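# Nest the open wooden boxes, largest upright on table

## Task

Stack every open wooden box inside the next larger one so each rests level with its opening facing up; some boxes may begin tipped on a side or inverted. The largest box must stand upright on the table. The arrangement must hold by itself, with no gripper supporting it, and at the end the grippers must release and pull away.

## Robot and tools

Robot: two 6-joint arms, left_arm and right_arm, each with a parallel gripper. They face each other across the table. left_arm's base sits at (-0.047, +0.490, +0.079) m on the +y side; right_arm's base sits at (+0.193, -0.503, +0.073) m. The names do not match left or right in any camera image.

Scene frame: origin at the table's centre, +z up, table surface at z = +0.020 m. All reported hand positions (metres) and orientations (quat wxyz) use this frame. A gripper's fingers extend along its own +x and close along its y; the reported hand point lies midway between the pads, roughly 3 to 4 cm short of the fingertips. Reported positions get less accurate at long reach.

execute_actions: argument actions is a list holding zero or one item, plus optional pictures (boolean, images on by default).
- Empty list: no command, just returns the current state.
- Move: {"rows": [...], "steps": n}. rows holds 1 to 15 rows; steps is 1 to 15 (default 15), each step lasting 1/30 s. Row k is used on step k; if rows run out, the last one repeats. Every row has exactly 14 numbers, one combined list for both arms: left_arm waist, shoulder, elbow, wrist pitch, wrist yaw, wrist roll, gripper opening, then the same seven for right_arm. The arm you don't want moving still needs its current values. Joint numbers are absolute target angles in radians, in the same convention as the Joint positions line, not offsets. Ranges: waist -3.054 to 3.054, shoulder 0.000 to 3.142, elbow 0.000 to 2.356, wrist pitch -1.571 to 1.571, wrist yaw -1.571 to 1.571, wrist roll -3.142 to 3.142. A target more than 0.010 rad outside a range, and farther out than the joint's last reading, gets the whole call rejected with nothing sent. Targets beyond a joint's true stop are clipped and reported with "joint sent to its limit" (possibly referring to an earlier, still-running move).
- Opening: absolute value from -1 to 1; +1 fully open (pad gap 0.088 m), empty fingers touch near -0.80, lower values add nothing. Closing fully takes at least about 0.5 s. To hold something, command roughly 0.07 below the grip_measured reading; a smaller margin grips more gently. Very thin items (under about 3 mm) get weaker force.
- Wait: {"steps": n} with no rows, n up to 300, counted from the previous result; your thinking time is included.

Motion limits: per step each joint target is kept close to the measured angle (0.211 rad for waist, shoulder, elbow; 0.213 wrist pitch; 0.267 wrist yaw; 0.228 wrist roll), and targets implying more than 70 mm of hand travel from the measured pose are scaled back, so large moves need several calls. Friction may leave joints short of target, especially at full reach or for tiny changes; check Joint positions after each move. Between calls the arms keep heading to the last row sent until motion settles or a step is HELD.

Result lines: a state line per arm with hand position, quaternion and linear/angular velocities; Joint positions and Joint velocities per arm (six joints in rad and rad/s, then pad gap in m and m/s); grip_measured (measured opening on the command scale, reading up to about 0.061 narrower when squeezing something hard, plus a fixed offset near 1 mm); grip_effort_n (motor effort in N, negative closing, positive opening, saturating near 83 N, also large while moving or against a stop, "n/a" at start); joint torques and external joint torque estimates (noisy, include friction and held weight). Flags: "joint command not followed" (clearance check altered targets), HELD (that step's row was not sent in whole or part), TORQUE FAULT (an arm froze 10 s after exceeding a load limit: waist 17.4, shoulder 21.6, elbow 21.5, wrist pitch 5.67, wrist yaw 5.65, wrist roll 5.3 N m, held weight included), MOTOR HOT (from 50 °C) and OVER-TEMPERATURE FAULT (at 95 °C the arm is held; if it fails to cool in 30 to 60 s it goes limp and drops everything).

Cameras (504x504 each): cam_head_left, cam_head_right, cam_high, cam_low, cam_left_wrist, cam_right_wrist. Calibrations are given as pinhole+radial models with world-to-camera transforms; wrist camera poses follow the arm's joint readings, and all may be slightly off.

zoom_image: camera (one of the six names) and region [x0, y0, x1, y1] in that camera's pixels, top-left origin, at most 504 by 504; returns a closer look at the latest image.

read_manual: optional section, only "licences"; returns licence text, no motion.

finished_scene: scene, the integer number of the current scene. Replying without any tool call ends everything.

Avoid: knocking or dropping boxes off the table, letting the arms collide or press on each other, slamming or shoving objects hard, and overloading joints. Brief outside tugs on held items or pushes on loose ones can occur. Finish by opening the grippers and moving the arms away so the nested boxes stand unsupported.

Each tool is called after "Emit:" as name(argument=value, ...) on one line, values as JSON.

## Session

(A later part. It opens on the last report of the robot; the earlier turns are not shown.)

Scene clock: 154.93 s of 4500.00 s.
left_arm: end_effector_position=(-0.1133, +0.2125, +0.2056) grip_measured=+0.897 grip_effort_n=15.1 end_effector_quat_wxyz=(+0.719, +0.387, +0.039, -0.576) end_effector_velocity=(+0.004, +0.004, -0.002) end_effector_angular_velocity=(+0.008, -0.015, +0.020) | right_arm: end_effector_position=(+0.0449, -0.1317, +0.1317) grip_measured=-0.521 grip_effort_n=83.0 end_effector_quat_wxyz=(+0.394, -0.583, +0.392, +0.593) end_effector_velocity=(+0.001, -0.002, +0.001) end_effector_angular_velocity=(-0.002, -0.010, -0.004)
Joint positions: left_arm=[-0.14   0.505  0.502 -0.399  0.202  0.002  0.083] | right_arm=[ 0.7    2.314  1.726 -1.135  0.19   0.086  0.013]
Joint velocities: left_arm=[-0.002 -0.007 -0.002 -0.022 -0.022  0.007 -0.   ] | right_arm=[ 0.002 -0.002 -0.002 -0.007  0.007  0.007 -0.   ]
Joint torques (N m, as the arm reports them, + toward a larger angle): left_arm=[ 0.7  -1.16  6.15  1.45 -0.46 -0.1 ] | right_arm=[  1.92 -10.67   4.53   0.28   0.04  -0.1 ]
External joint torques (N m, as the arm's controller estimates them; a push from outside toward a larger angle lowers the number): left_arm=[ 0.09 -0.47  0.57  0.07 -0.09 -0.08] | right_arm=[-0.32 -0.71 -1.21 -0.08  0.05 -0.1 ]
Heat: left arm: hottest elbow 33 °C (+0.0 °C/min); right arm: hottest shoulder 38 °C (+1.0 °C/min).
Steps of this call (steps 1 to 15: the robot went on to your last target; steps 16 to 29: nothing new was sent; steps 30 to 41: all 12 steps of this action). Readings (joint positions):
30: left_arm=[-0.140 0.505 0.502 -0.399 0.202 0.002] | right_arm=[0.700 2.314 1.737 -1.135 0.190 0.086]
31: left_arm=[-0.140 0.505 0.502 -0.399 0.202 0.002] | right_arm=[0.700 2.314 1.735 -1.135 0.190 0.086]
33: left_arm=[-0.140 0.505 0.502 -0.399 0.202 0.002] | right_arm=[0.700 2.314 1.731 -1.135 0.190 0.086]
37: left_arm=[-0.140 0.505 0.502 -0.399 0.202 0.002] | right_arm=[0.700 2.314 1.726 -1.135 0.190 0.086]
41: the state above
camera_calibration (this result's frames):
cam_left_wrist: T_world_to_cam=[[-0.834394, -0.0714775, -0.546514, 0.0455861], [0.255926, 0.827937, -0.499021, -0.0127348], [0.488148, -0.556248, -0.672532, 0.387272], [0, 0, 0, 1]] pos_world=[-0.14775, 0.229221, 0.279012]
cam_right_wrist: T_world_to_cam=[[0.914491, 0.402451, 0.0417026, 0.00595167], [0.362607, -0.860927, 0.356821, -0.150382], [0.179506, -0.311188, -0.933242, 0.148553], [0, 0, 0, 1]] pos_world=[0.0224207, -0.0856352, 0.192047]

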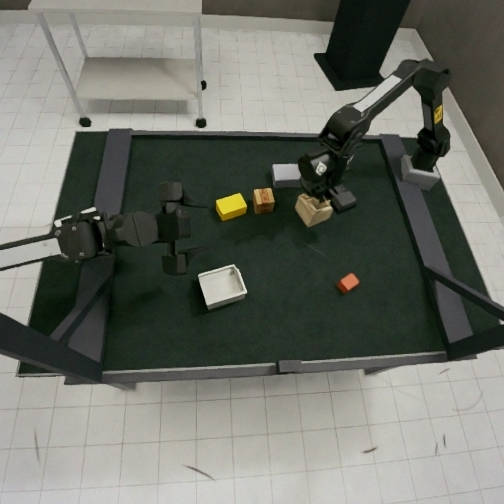

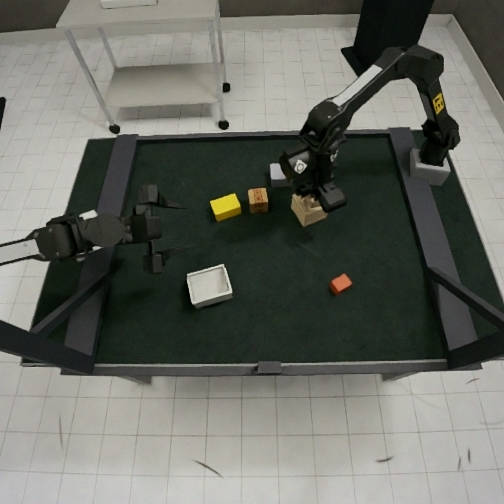

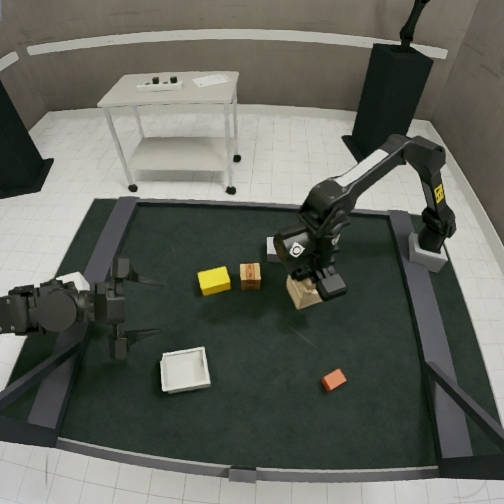

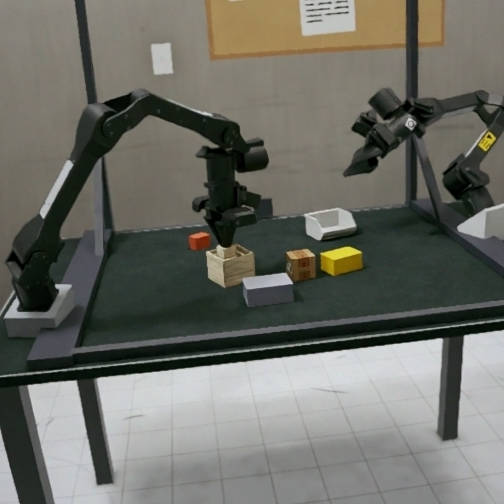

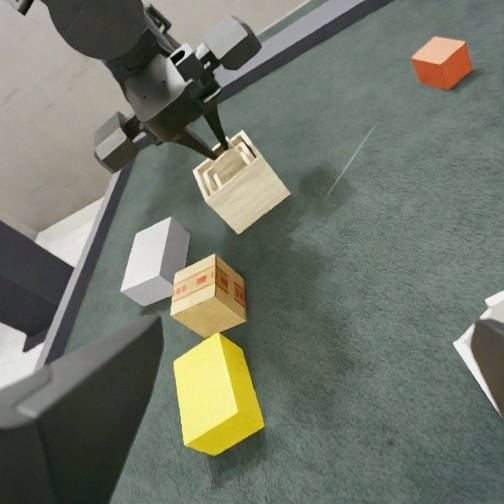

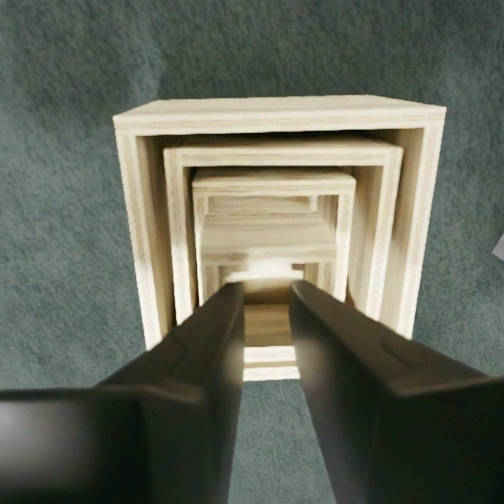

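Emit:
execute_actions(actions=[{"rows":[[-0.139,0.5,0.5,-0.4,0.20,0,0.9,0.695,2.335,1.71,-1.115,0.191,0.082,-0.45],[-0.139,0.5,0.5,-0.4,0.20,0,0.9,0.695,2.338,1.70,-1.105,0.191,0.082,-0.45],[-0.139,0.5,0.5,-0.4,0.20,0,0.9,0.693,2.34,1.695,-1.094,0.191,0.082,-0.45]],"steps":15}])

Emit:
zoom_image(camera="cam_right_wrist", region=[130,130,400,310])

Scene clock: 156.37 s of 4500.00 s.
left_arm: end_effector_position=(-0.1133, +0.2125, +0.2056) grip_measured=+0.897 grip_effort_n=15.1 end_effector_quat_wxyz=(+0.719, +0.387, +0.039, -0.576) end_effector_velocity=(+0.003, +0.001, -0.000) end_effector_angular_velocity=(-0.009, +0.006, +0.029) | right_arm: end_effector_position=(+0.0434, -0.1283, +0.1255) grip_measured=-0.521 grip_effort_n=83.0 end_effector_quat_wxyz=(+0.399, -0.577, +0.391, +0.597) end_effector_velocity=(-0.002, -0.000, +0.000) end_effector_angular_velocity=(-0.004, +0.023, +0.004)
Joint positions: left_arm=[-0.14   0.505  0.502 -0.399  0.202  0.002  0.083] | right_arm=[ 0.697  2.319  1.709 -1.096  0.19   0.086  0.013]
Joint velocities: left_arm=[-0.002 -0.002 -0.002 -0.007 -0.022 -0.022 -0.   ] | right_arm=[-0.002 -0.002 -0.002  0.007 -0.022 -0.007 -0.   ]
Joint torques (N m, as the arm reports them, + toward a larger angle): left_arm=[ 0.7  -1.15  6.13  1.43 -0.46 -0.1 ] | right_arm=[ 1.78 -7.92  4.39  0.66 -0.01 -0.12]
External joint torques (N m, as the arm's controller estimates them; a push from outside toward a larger angle lowers the number): left_arm=[ 0.09 -0.5   0.58  0.07 -0.09 -0.07] | right_arm=[-0.44  2.02 -1.34  0.26  0.   -0.12]
Heat: left arm: hottest elbow 33 °C (+1.0 °C/min); right arm: hottest shoulder 38 °C (+1.0 °C/min).
Steps of this call (steps 1 to 15: the robot went on to your last target; steps 16 to 28: nothing new was sent; steps 29 to 43: all 15 steps of this action). Readings (joint positions):
29: left_arm=[-0.140 0.505 0.502 -0.399 0.202 0.002] | right_arm=[0.700 2.314 1.726 -1.135 0.190 0.086]
30: left_arm=[-0.140 0.505 0.502 -0.399 0.202 0.002] | right_arm=[0.700 2.314 1.723 -1.128 0.190 0.086]
32: left_arm=[-0.140 0.505 0.502 -0.399 0.202 0.002] | right_arm=[0.699 2.315 1.716 -1.110 0.190 0.086]
36: left_arm=[-0.140 0.505 0.502 -0.399 0.202 0.002] | right_arm=[0.697 2.319 1.710 -1.099 0.190 0.086]
43: the state above
camera_calibration (this result's frames):
cam_left_wrist: T_world_to_cam=[[-0.834394, -0.0714775, -0.546514, 0.0455861], [0.255926, 0.827937, -0.499021, -0.0127348], [0.488148, -0.556248, -0.672532, 0.387272], [0, 0, 0, 1]] pos_world=[-0.14775, 0.229221, 0.279012]
cam_right_wrist: T_world_to_cam=[[0.917533, 0.395645, 0.0399726, 0.00544904], [0.359655, -0.868526, 0.341043, -0.143576], [0.169649, -0.298542, -0.939197, 0.146962], [0, 0, 0, 1]] pos_world=[0.0217063, -0.0829812, 0.186774]

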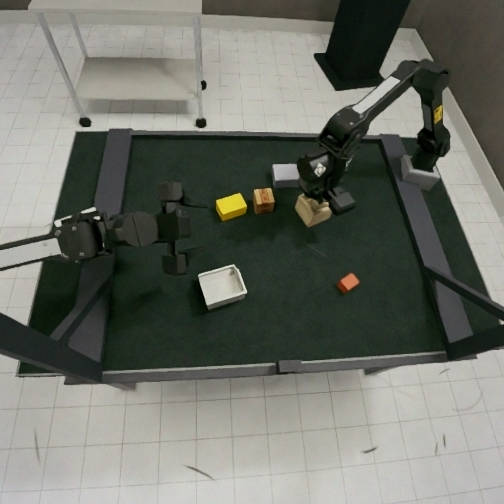

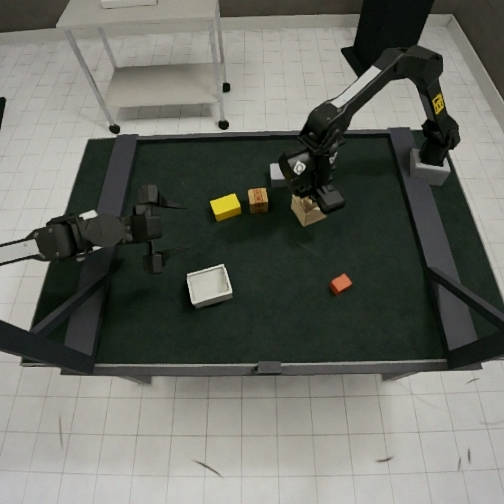

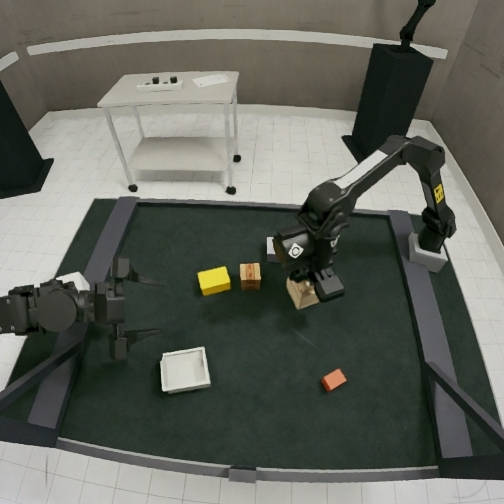

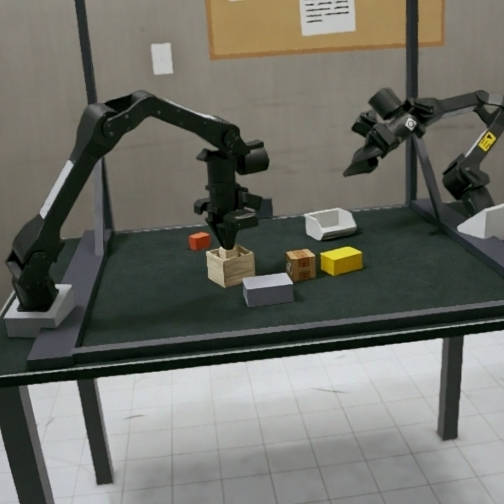

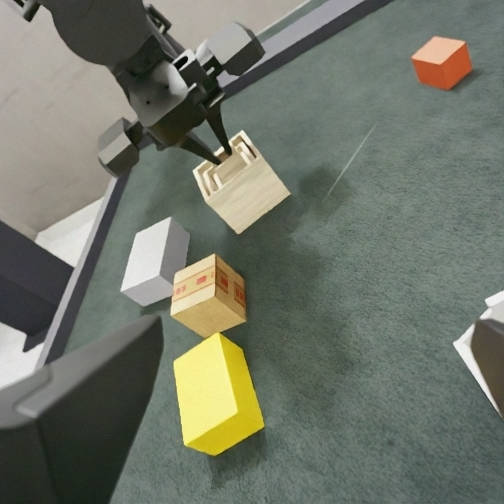

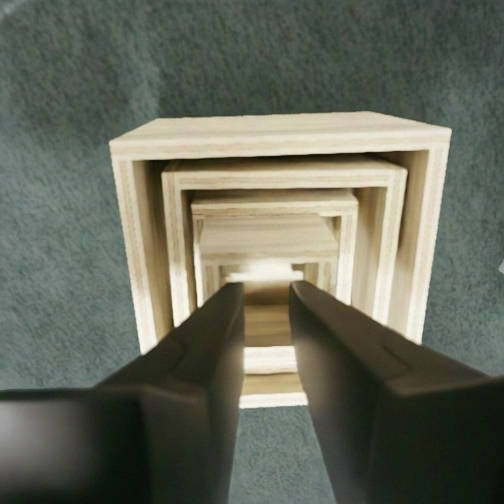

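Region (130, 130, 400, 310) of cam_right_wrist's 504x504 image, scaled by 1.867, with more detail than that image has.

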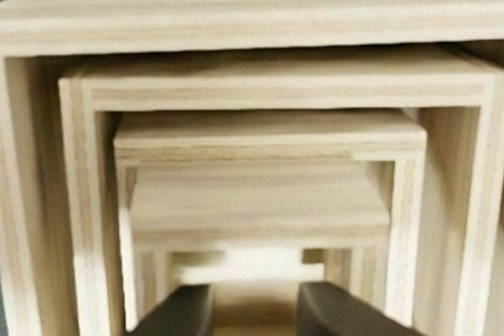

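Emit:
execute_actions(actions=[{"rows":[[-0.139,0.5,0.5,-0.4,0.20,0,0.9,0.69,2.335,1.68,-1.085,0.191,0.08,-0.45],[-0.139,0.5,0.5,-0.4,0.20,0,0.9,0.69,2.335,1.68,-1.085,0.191,0.08,-0.45],[-0.139,0.5,0.5,-0.4,0.20,0,0.9,0.69,2.335,1.68,-1.085,0.191,0.08,-0.45],[-0.139,0.5,0.5,-0.4,0.20,0,0.9,0.687,2.345,1.66,-1.055,0.191,0.078,-0.45],[-0.139,0.5,0.5,-0.4,0.20,0,0.9,0.687,2.345,1.66,-1.055,0.191,0.078,-0.45],[-0.139,0.5,0.5,-0.4,0.20,0,0.9,0.687,2.345,1.66,-1.055,0.191,0.078,-0.45],[-0.139,0.5,0.5,-0.4,0.20,0,0.9,0.683,2.35,1.637,-1.025,0.191,0.076,-0.45]],"steps":15}])

Scene clock: 157.73 s of 4500.00 s.
left_arm: end_effector_position=(-0.1133, +0.2125, +0.2056) grip_measured=+0.897 grip_effort_n=15.1 end_effector_quat_wxyz=(+0.719, +0.387, +0.039, -0.576) end_effector_velocity=(+0.002, +0.001, -0.002) end_effector_angular_velocity=(+0.006, +0.004, +0.014) | right_arm: end_effector_position=(+0.0433, -0.1299, +0.1201) grip_measured=-0.520 grip_effort_n=83.0 end_effector_quat_wxyz=(+0.400, -0.572, +0.388, +0.601) end_effector_velocity=(+0.003, -0.000, +0.001) end_effector_angular_velocity=(+0.001, +0.010, -0.001)
Joint positions: left_arm=[-0.14   0.505  0.502 -0.399  0.202  0.002  0.083] | right_arm=[ 0.696  2.305  1.665 -1.05   0.19   0.08   0.014]
Joint velocities: left_arm=[-0.002  0.002 -0.002 -0.007 -0.007 -0.007 -0.   ] | right_arm=[-0.007 -0.012 -0.012  0.007 -0.007 -0.007 -0.   ]
Joint torques (N m, as the arm reports them, + toward a larger angle): left_arm=[ 0.69 -1.13  6.12  1.44 -0.46 -0.1 ] | right_arm=[ 0.71 -4.77  3.02  2.63  0.09 -0.1 ]
External joint torques (N m, as the arm's controller estimates them; a push from outside toward a larger angle lowers the number): left_arm=[ 0.09 -0.45  0.52  0.06 -0.09 -0.07] | right_arm=[-1.5   5.09 -2.72  2.2   0.1  -0.1 ]
Heat: left arm: hottest elbow 33 °C (+1.0 °C/min); right arm: hottest shoulder 38 °C (+1.0 °C/min).
Steps of this call (steps 1 to 15: the robot went on to your last target; steps 16 to 26: nothing new was sent; steps 27 to 41: all 15 steps of this action). Readings (joint positions):
27: left_arm=[-0.140 0.505 0.502 -0.399 0.202 0.002] | right_arm=[0.696 2.319 1.708 -1.094 0.190 0.086]
28: left_arm=[-0.140 0.505 0.502 -0.399 0.202 0.002] | right_arm=[0.696 2.319 1.705 -1.092 0.190 0.086]
30: left_arm=[-0.140 0.505 0.502 -0.399 0.202 0.002] | right_arm=[0.696 2.319 1.700 -1.087 0.190 0.084]
34: left_arm=[-0.140 0.505 0.502 -0.399 0.202 0.002] | right_arm=[0.696 2.313 1.680 -1.066 0.190 0.082]
41: the state above
camera_calibration (this result's frames):
cam_left_wrist: T_world_to_cam=[[-0.834394, -0.0714775, -0.546514, 0.0455861], [0.255926, 0.827937, -0.499021, -0.0127348], [0.488148, -0.556248, -0.672532, 0.387272], [0, 0, 0, 1]] pos_world=[-0.14775, 0.229221, 0.279012]
cam_right_wrist: T_world_to_cam=[[0.916803, 0.397423, 0.0390688, 0.0066842], [0.36402, -0.871936, 0.327439, -0.142141], [0.164197, -0.285975, -0.944064, 0.143828], [0, 0, 0, 1]] pos_world=[0.021998, -0.0854631, 0.182064]

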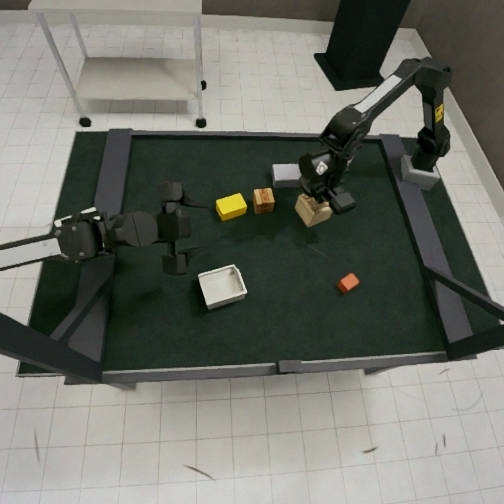

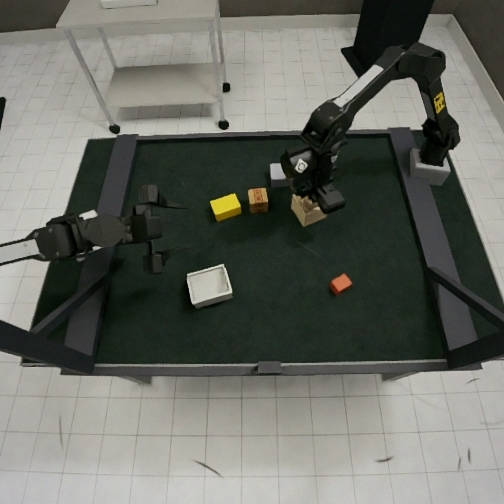

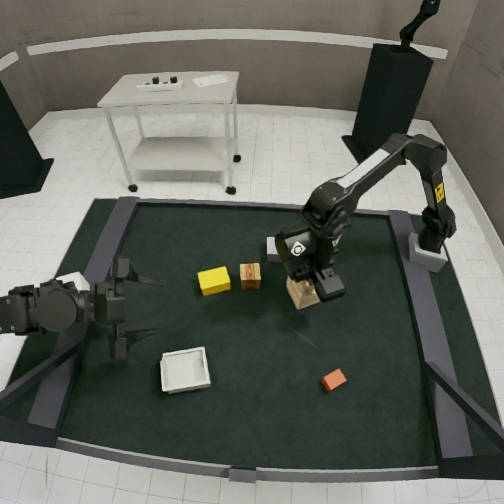

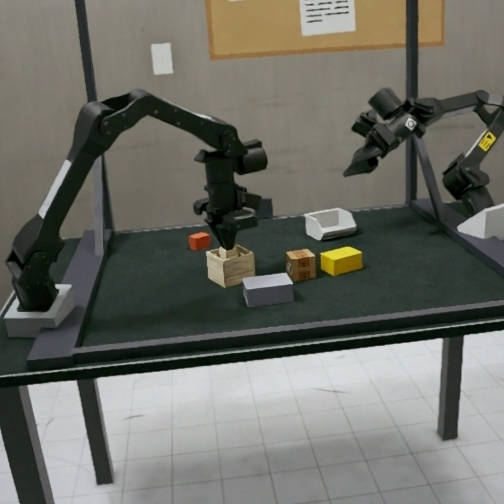

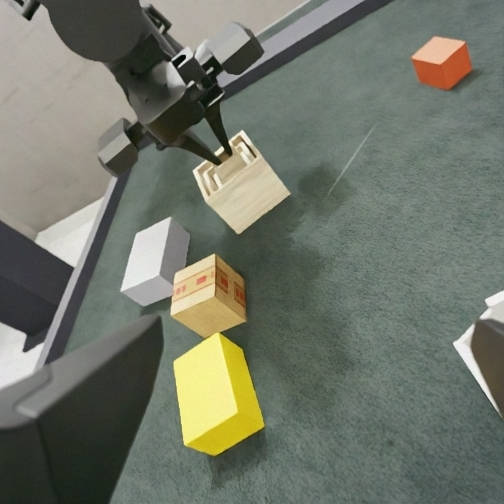

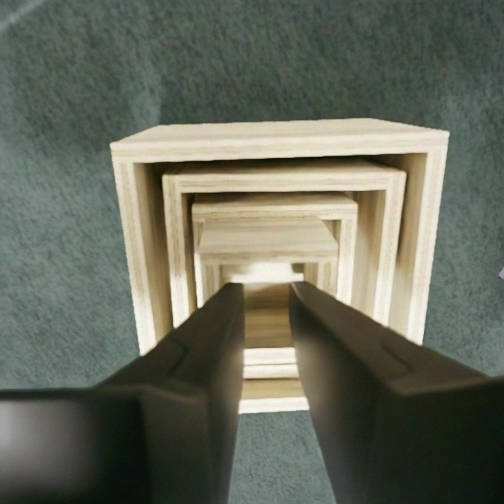

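Emit:
execute_actions(actions=[{"rows":[[-0.139,0.5,0.5,-0.4,0.20,0,0.9,0.696,2.30,1.735,-1.13,0.191,0.085,-0.45]],"steps":12}], pictures=false)

Emit:
execute_actions(actions=[{"rows":[[-0.139,0.5,0.5,-0.4,0.20,0,0.9,0.688,2.32,1.70,-1.118,0.191,0.085,-0.45]],"steps":15}])

Emit:
zoom_image(camera="cam_right_wrist", region=[130,130,400,310])

Emit:
zoom_image(camera="cam_left_wrist", region=[190,110,290,210])

Scene clock: 158.87 s of 4500.00 s.
left_arm: end_effector_position=(-0.1133, +0.2125, +0.2056) grip_measured=+0.897 grip_effort_n=15.1 end_effector_quat_wxyz=(+0.719, +0.387, +0.039, -0.576) end_effector_velocity=(-0.000, +0.000, -0.001) end_effector_angular_velocity=(+0.009, -0.007, +0.000) | right_arm: end_effector_position=(+0.0461, -0.1283, +0.1365) grip_measured=-0.520 grip_effort_n=83.0 end_effector_quat_wxyz=(+0.398, -0.576, +0.389, +0.599) end_effector_velocity=(+0.000, -0.009, +0.000) end_effector_angular_velocity=(-0.042, +0.004, -0.012)
Joint positions: left_arm=[-0.14   0.505  0.502 -0.399  0.202  0.002  0.083] | right_arm=[ 0.696  2.301  1.727 -1.127  0.19   0.081  0.014]
Joint velocities: left_arm=[-0.007  0.002  0.002 -0.007 -0.007  0.007 -0.   ] | right_arm=[ 0.002 -0.002 -0.002 -0.037 -0.022  0.022  0.   ]
Joint torques (N m, as the arm reports them, + toward a larger angle): left_arm=[ 0.7  -1.12  6.13  1.44 -0.47 -0.1 ] | right_arm=[  2.14 -10.83   6.5    0.33   0.12   0.05]
External joint torques (N m, as the arm's controller estimates them; a push from outside toward a larger angle lowers the number): left_arm=[ 0.1  -0.45  0.51  0.05 -0.1  -0.07] | right_arm=[-0.07 -0.98  0.78 -0.05  0.13  0.05]
Heat: left arm: hottest elbow 33 °C (+1.0 °C/min); right arm: hottest shoulder 38 °C (+1.0 °C/min).
Steps of this call (steps 1 to 15: the robot went on to your last target; steps 16 to 22: nothing new was sent; steps 23 to 34: all 12 steps of this action). Readings (joint positions):
23: left_arm=[-0.140 0.505 0.502 -0.399 0.202 0.002] | right_arm=[0.696 2.301 1.672 -1.056 0.190 0.080]
24: left_arm=[-0.140 0.505 0.502 -0.399 0.202 0.002] | right_arm=[0.696 2.301 1.688 -1.071 0.190 0.080]
26: left_arm=[-0.140 0.505 0.502 -0.399 0.202 0.002] | right_arm=[0.696 2.301 1.705 -1.102 0.190 0.080]
30: left_arm=[-0.140 0.505 0.502 -0.399 0.202 0.002] | right_arm=[0.696 2.301 1.727 -1.120 0.190 0.080]
34: the state above

Scene clock: 159.37 s of 4500.00 s.
left_arm: end_effector_position=(-0.1133, +0.2125, +0.2056) grip_measured=+0.897 grip_effort_n=15.1 end_effector_quat_wxyz=(+0.719, +0.387, +0.039, -0.576) end_effector_velocity=(+0.001, +0.001, -0.001) end_effector_angular_velocity=(+0.002, +0.004, +0.011) | right_arm: end_effector_position=(+0.0486, -0.1305, +0.1317) grip_measured=-0.520 grip_effort_n=83.0 end_effector_quat_wxyz=(+0.397, -0.579, +0.392, +0.595) end_effector_velocity=(+0.000, -0.001, -0.001) end_effector_angular_velocity=(-0.010, +0.003, +0.007)
Joint positions: left_arm=[-0.14   0.505  0.502 -0.399  0.202  0.002  0.083] | right_arm=[ 0.691  2.302  1.711 -1.12   0.19   0.081  0.014]
Joint velocities: left_arm=[-0.002 -0.002 -0.002 -0.007 -0.007 -0.007 -0.   ] | right_arm=[-0.002  0.002  0.002 -0.007 -0.007 -0.007 -0.   ]
Joint torques (N m, as the arm reports them, + toward a larger angle): left_arm=[ 0.7  -1.13  6.12  1.44 -0.46 -0.1 ] | right_arm=[ 1.99 -8.13  4.51  0.64  0.07  0.14]
External joint torques (N m, as the arm's controller estimates them; a push from outside toward a larger angle lowers the number): left_arm=[ 0.09 -0.45  0.52  0.05 -0.09 -0.07] | right_arm=[-0.21  1.68 -1.25  0.23  0.08  0.14]
Heat: left arm: hottest elbow 33 °C (+1.0 °C/min); right arm: hottest shoulder 38 °C (+1.0 °C/min).
Steps of this call (steps 1 to 15: all 15 steps of this action). Readings (joint positions):
1: left_arm=[-0.140 0.505 0.502 -0.399 0.202 0.002] | right_arm=[0.696 2.301 1.726 -1.127 0.190 0.081]
2: left_arm=[-0.140 0.505 0.502 -0.399 0.202 0.002] | right_arm=[0.696 2.301 1.724 -1.126 0.190 0.081]
4: left_arm=[-0.140 0.505 0.502 -0.399 0.202 0.002] | right_arm=[0.694 2.301 1.718 -1.122 0.190 0.081]
8: left_arm=[-0.140 0.505 0.502 -0.399 0.202 0.002] | right_arm=[0.691 2.302 1.711 -1.121 0.190 0.081]
15: the state above
camera_calibration (this result's frames):
cam_left_wrist: T_world_to_cam=[[-0.834394, -0.0714775, -0.546514, 0.0455861], [0.255926, 0.827937, -0.499021, -0.0127348], [0.488148, -0.556248, -0.672532, 0.387272], [0, 0, 0, 1]] pos_world=[-0.14775, 0.229221, 0.279012]
cam_right_wrist: T_world_to_cam=[[0.917005, 0.396903, 0.0396312, 0.0014368], [0.359656, -0.865711, 0.348127, -0.14999], [0.172482, -0.30498, -0.936609, 0.149858], [0, 0, 0, 1]] pos_world=[0.0267795, -0.0847146, 0.192517]

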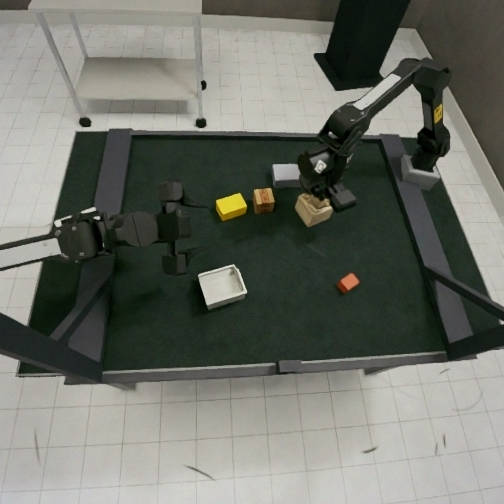

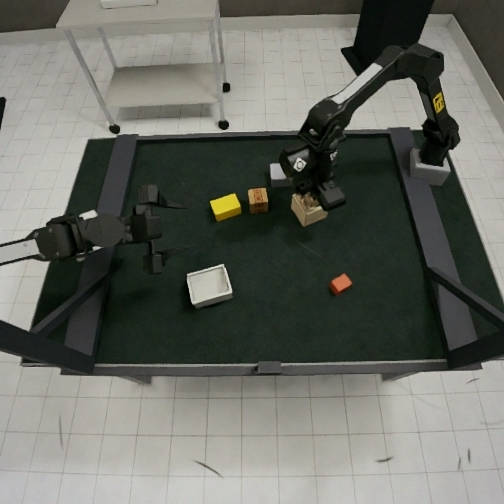

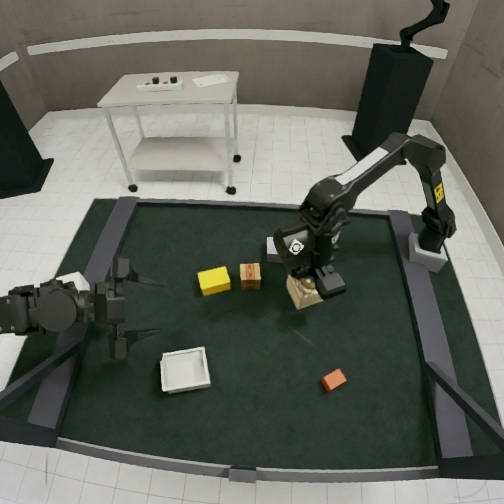

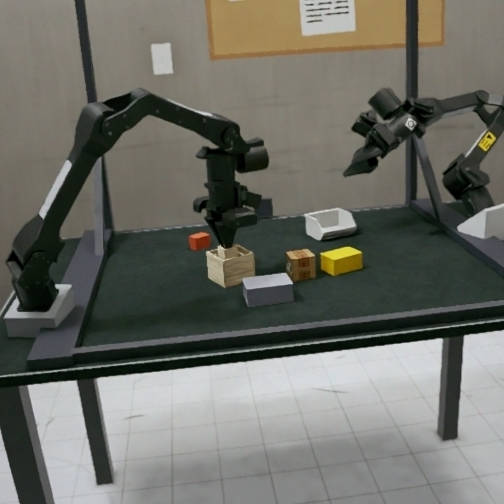

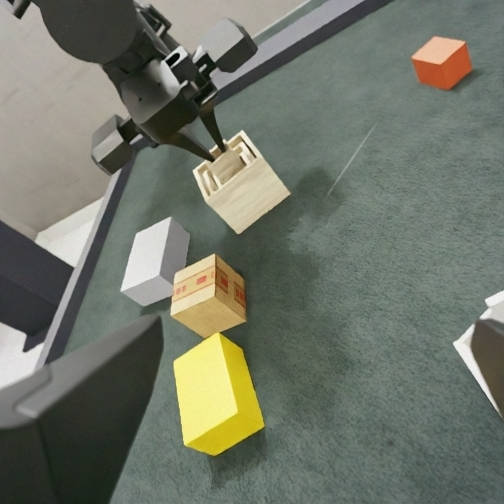

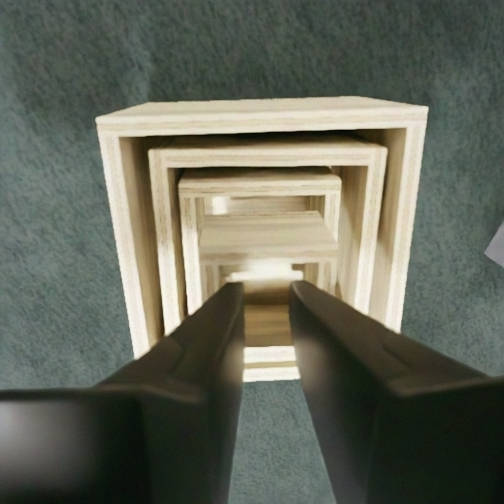

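Region (130, 130, 400, 310) of cam_right_wrist's 504x504 image, scaled by 1.867, with more detail than that image has.

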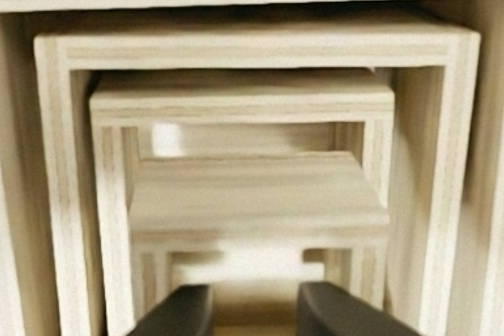

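Region (190, 110, 290, 210) of cam_left_wrist's 504x504 image, scaled by 5.040, with more detail than that image has.

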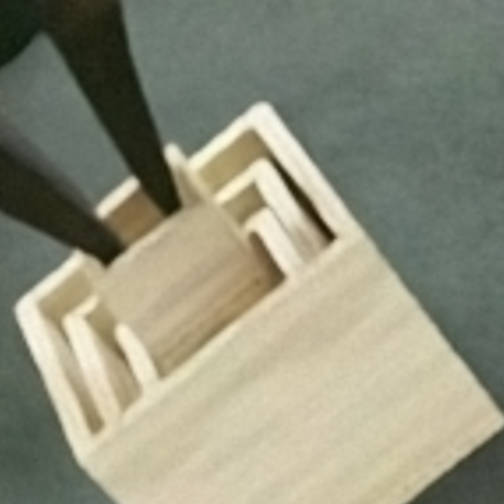

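Emit:
execute_actions(actions=[{"rows":[[-0.139,0.5,0.5,-0.4,0.20,0,0.9,0.688,2.33,1.68,-1.092,0.191,0.085,-0.45]],"steps":15}])

Emit:
zoom_image(camera="cam_right_wrist", region=[130,130,400,310])

Scene clock: 160.57 s of 4500.00 s.
left_arm: end_effector_position=(-0.1133, +0.2125, +0.2056) grip_measured=+0.897 grip_effort_n=15.1 end_effector_quat_wxyz=(+0.719, +0.387, +0.039, -0.576) end_effector_velocity=(+0.003, +0.001, -0.000) end_effector_angular_velocity=(+0.001, -0.017, +0.014) | right_arm: end_effector_position=(+0.0472, -0.1318, +0.1221) grip_measured=-0.520 grip_effort_n=83.0 end_effector_quat_wxyz=(+0.395, -0.581, +0.393, +0.593) end_effector_velocity=(+0.005, +0.000, +0.002) end_effector_angular_velocity=(-0.001, -0.007, -0.014)
Joint positions: left_arm=[-0.14   0.505  0.502 -0.399  0.202  0.002  0.083] | right_arm=[ 0.691  2.314  1.689 -1.094  0.19   0.081  0.014]
Joint velocities: left_arm=[-0.002 -0.002 -0.002 -0.007 -0.022  0.007 -0.   ] | right_arm=[-0.007 -0.007 -0.002 -0.007  0.007  0.007 -0.   ]
Joint torques (N m, as the arm reports them, + toward a larger angle): left_arm=[ 0.73 -1.14  6.1   1.44 -0.47 -0.09] | right_arm=[ 1.86 -8.45  4.52  0.61  0.04  0.1 ]
External joint torques (N m, as the arm's controller estimates them; a push from outside toward a larger angle lowers the number): left_arm=[ 0.13 -0.46  0.51  0.06 -0.09 -0.07] | right_arm=[-0.26  1.58 -1.25  0.23  0.04  0.1 ]
Heat: left arm: hottest elbow 33 °C (+1.0 °C/min); right arm: hottest shoulder 38 °C (+1.0 °C/min).
Steps of this call (steps 1 to 15: the robot went on to your last target; steps 16 to 21: nothing new was sent; steps 22 to 36: all 15 steps of this action). Readings (joint positions):
22: left_arm=[-0.140 0.505 0.502 -0.399 0.202 0.002] | right_arm=[0.691 2.303 1.708 -1.116 0.190 0.081]
23: left_arm=[-0.140 0.505 0.502 -0.399 0.202 0.002] | right_arm=[0.691 2.303 1.704 -1.107 0.190 0.081]
25: left_arm=[-0.140 0.505 0.502 -0.399 0.202 0.002] | right_arm=[0.691 2.306 1.698 -1.100 0.190 0.081]
29: left_arm=[-0.140 0.505 0.502 -0.399 0.202 0.002] | right_arm=[0.691 2.313 1.690 -1.096 0.190 0.081]
36: the state above
camera_calibration (this result's frames):
cam_left_wrist: T_world_to_cam=[[-0.834394, -0.0714775, -0.546514, 0.0455861], [0.255926, 0.827937, -0.499021, -0.0127348], [0.488148, -0.556248, -0.672532, 0.387272], [0, 0, 0, 1]] pos_world=[-0.14775, 0.229221, 0.279012]
cam_right_wrist: T_world_to_cam=[[0.91639, 0.398279, 0.0400297, 0.00383048], [0.359726, -0.86327, 0.354066, -0.147699], [0.175574, -0.310063, -0.934363, 0.139632], [0, 0, 0, 1]] pos_world=[0.0251051, -0.0857347, 0.182608]

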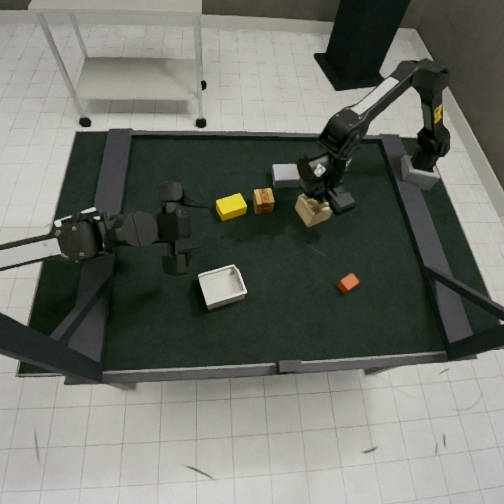

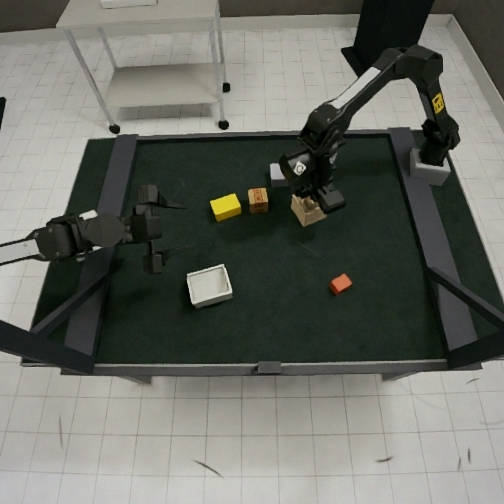

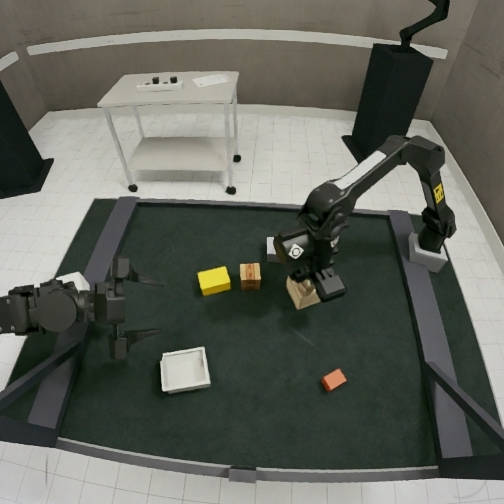

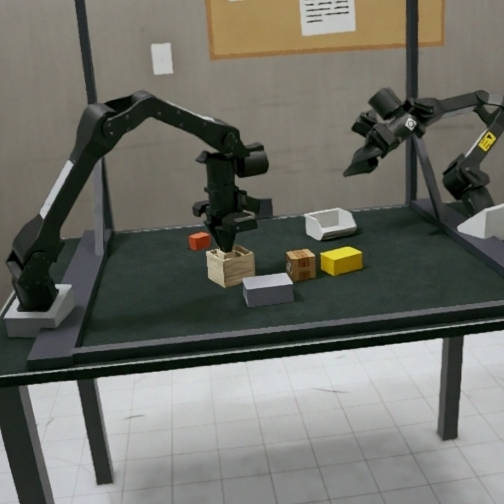

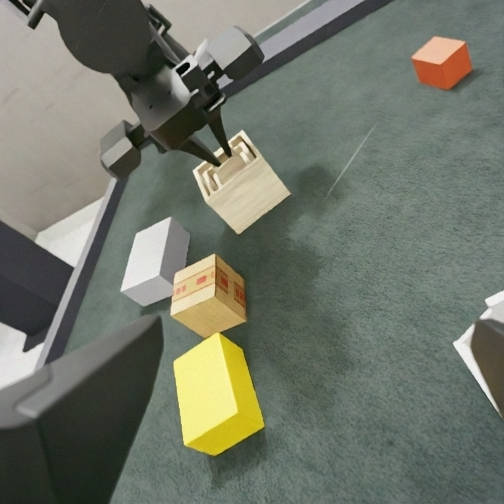

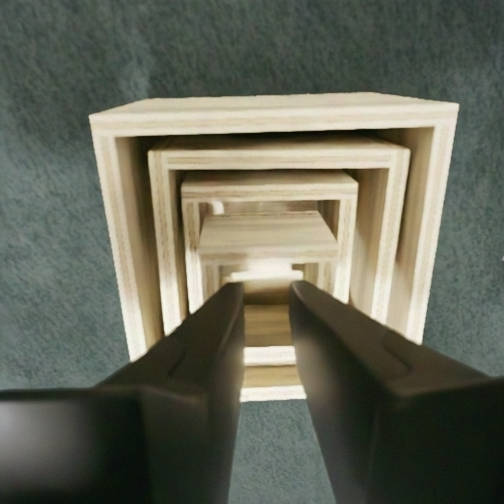

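Region (130, 130, 400, 310) of cam_right_wrist's 504x504 image, scaled by 1.867, with more detail than that image has.

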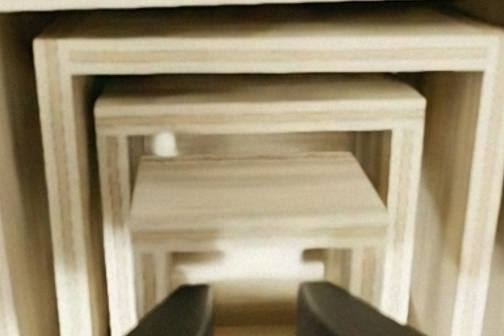

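Emit:
execute_actions(actions=[{"rows":[[-0.139,0.5,0.5,-0.4,0.20,0,0.9,0.684,2.34,1.675,-1.07,0.191,0.08,-0.45],[-0.139,0.5,0.5,-0.4,0.20,0,0.9,0.684,2.34,1.675,-1.07,0.191,0.08,-0.45],[-0.139,0.5,0.5,-0.4,0.20,0,0.9,0.684,2.34,1.675,-1.07,0.191,0.08,-0.45],[-0.139,0.5,0.5,-0.4,0.20,0,0.9,0.682,2.345,1.66,-1.05,0.191,0.078,-0.45],[-0.139,0.5,0.5,-0.4,0.20,0,0.9,0.682,2.345,1.66,-1.05,0.191,0.078,-0.45],[-0.139,0.5,0.5,-0.4,0.20,0,0.9,0.682,2.345,1.66,-1.05,0.191,0.078,-0.45],[-0.139,0.5,0.5,-0.4,0.20,0,0.9,0.68,2.352,1.637,-1.026,0.191,0.076,-0.45]],"steps":15}])

Scene clock: 162.00 s of 4500.00 s.
left_arm: end_effector_position=(-0.1133, +0.2125, +0.2056) grip_measured=+0.897 grip_effort_n=15.1 end_effector_quat_wxyz=(+0.719, +0.387, +0.039, -0.576) end_effector_velocity=(+0.006, +0.002, +0.002) end_effector_angular_velocity=(-0.012, -0.015, +0.036) | right_arm: end_effector_position=(+0.0464, -0.1319, +0.1025) grip_measured=-0.520 grip_effort_n=83.0 end_effector_quat_wxyz=(+0.397, -0.580, +0.396, +0.591) end_effector_velocity=(-0.001, +0.003, +0.003) end_effector_angular_velocity=(+0.011, +0.014, +0.016)
Joint positions: left_arm=[-0.14   0.505  0.502 -0.399  0.202  0.002  0.083] | right_arm=[ 0.683  2.336  1.646 -1.03   0.19   0.081  0.014]
Joint velocities: left_arm=[ 0.002 -0.002 -0.002 -0.007 -0.037 -0.007  0.   ] | right_arm=[-0.002 -0.007  0.002  0.007 -0.007 -0.022 -0.   ]
Joint torques (N m, as the arm reports them, + toward a larger angle): left_arm=[ 0.7  -1.14  6.12  1.44 -0.46 -0.1 ] | right_arm=[ 2.07 -8.67  4.49  0.69  0.11 -0.16]
External joint torques (N m, as the arm's controller estimates them; a push from outside toward a larger angle lowers the number): left_arm=[ 0.07 -0.47  0.55  0.07 -0.08 -0.07] | right_arm=[-0.14  1.41 -1.19  0.32  0.11 -0.16]
Heat: left arm: hottest elbow 33 °C (+1.0 °C/min); right arm: hottest shoulder 38 °C (+1.0 °C/min).
Steps of this call (steps 1 to 15: the robot went on to your last target; steps 16 to 28: nothing new was sent; steps 29 to 43: all 15 steps of this action). Readings (joint positions):
29: left_arm=[-0.140 0.505 0.502 -0.399 0.202 0.002] | right_arm=[0.691 2.314 1.689 -1.092 0.190 0.081]
30: left_arm=[-0.140 0.505 0.502 -0.399 0.202 0.002] | right_arm=[0.690 2.315 1.688 -1.085 0.190 0.081]
32: left_arm=[-0.140 0.505 0.502 -0.399 0.202 0.002] | right_arm=[0.689 2.318 1.686 -1.073 0.190 0.081]
36: left_arm=[-0.140 0.505 0.502 -0.399 0.202 0.002] | right_arm=[0.685 2.325 1.665 -1.044 0.190 0.081]
43: the state above
camera_calibration (this result's frames):
cam_left_wrist: T_world_to_cam=[[-0.834394, -0.0714775, -0.546514, 0.0455861], [0.255926, 0.827937, -0.499021, -0.0127348], [0.488148, -0.556248, -0.672532, 0.387272], [0, 0, 0, 1]] pos_world=[-0.14775, 0.229221, 0.279012]
cam_right_wrist: T_world_to_cam=[[0.919182, 0.391899, 0.0389768, 0.00453454], [0.353519, -0.86466, 0.356912, -0.140783], [0.173575, -0.314288, -0.933324, 0.120852], [0, 0, 0, 1]] pos_world=[0.0246247, -0.0855246, 0.162864]

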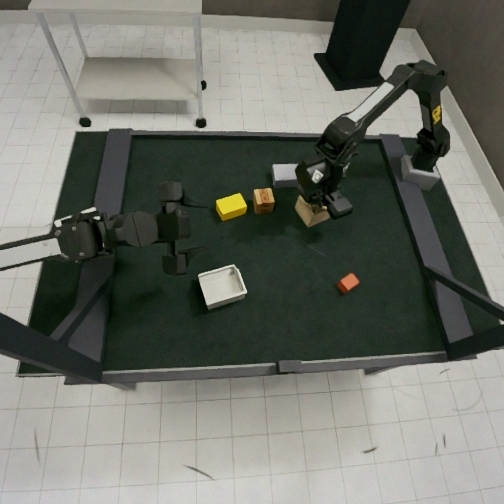

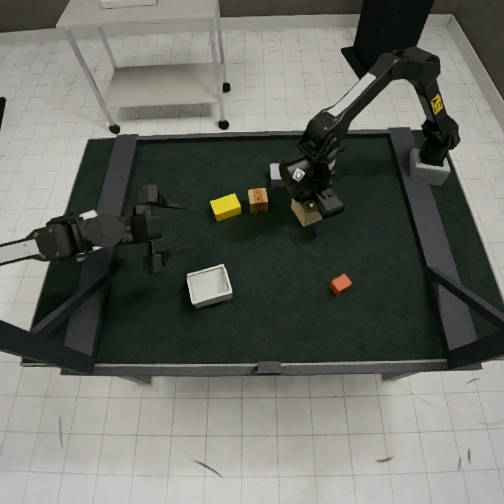

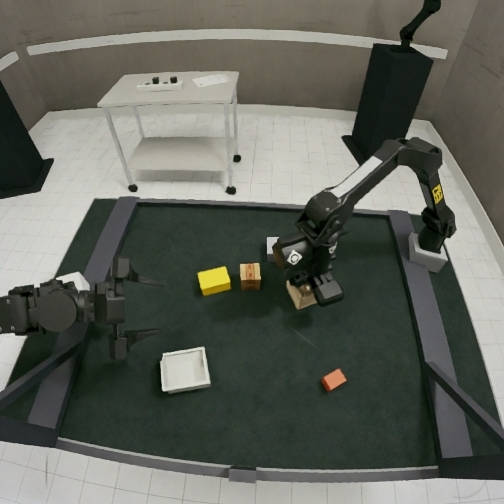

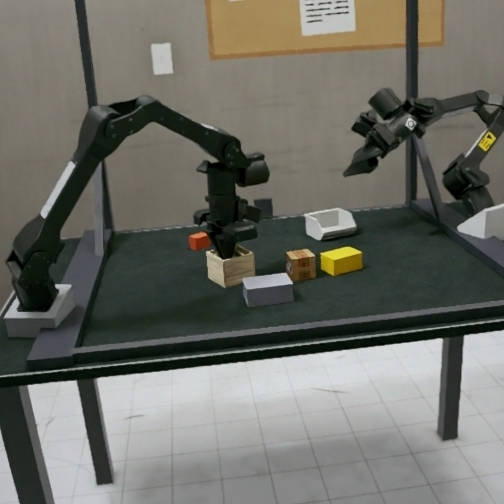

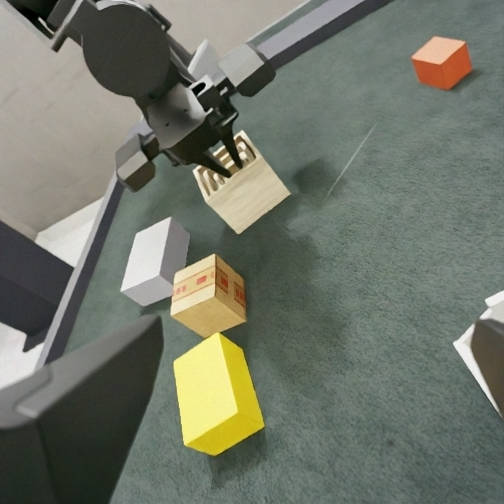

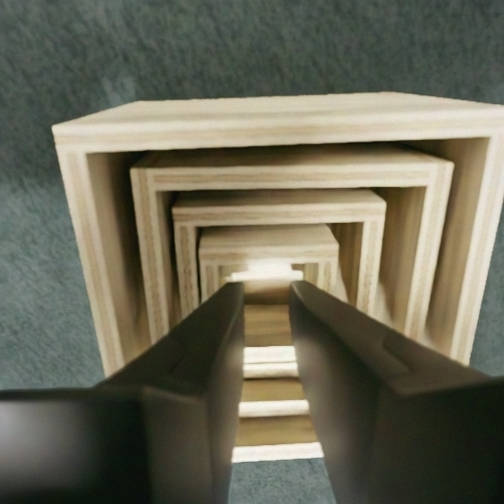

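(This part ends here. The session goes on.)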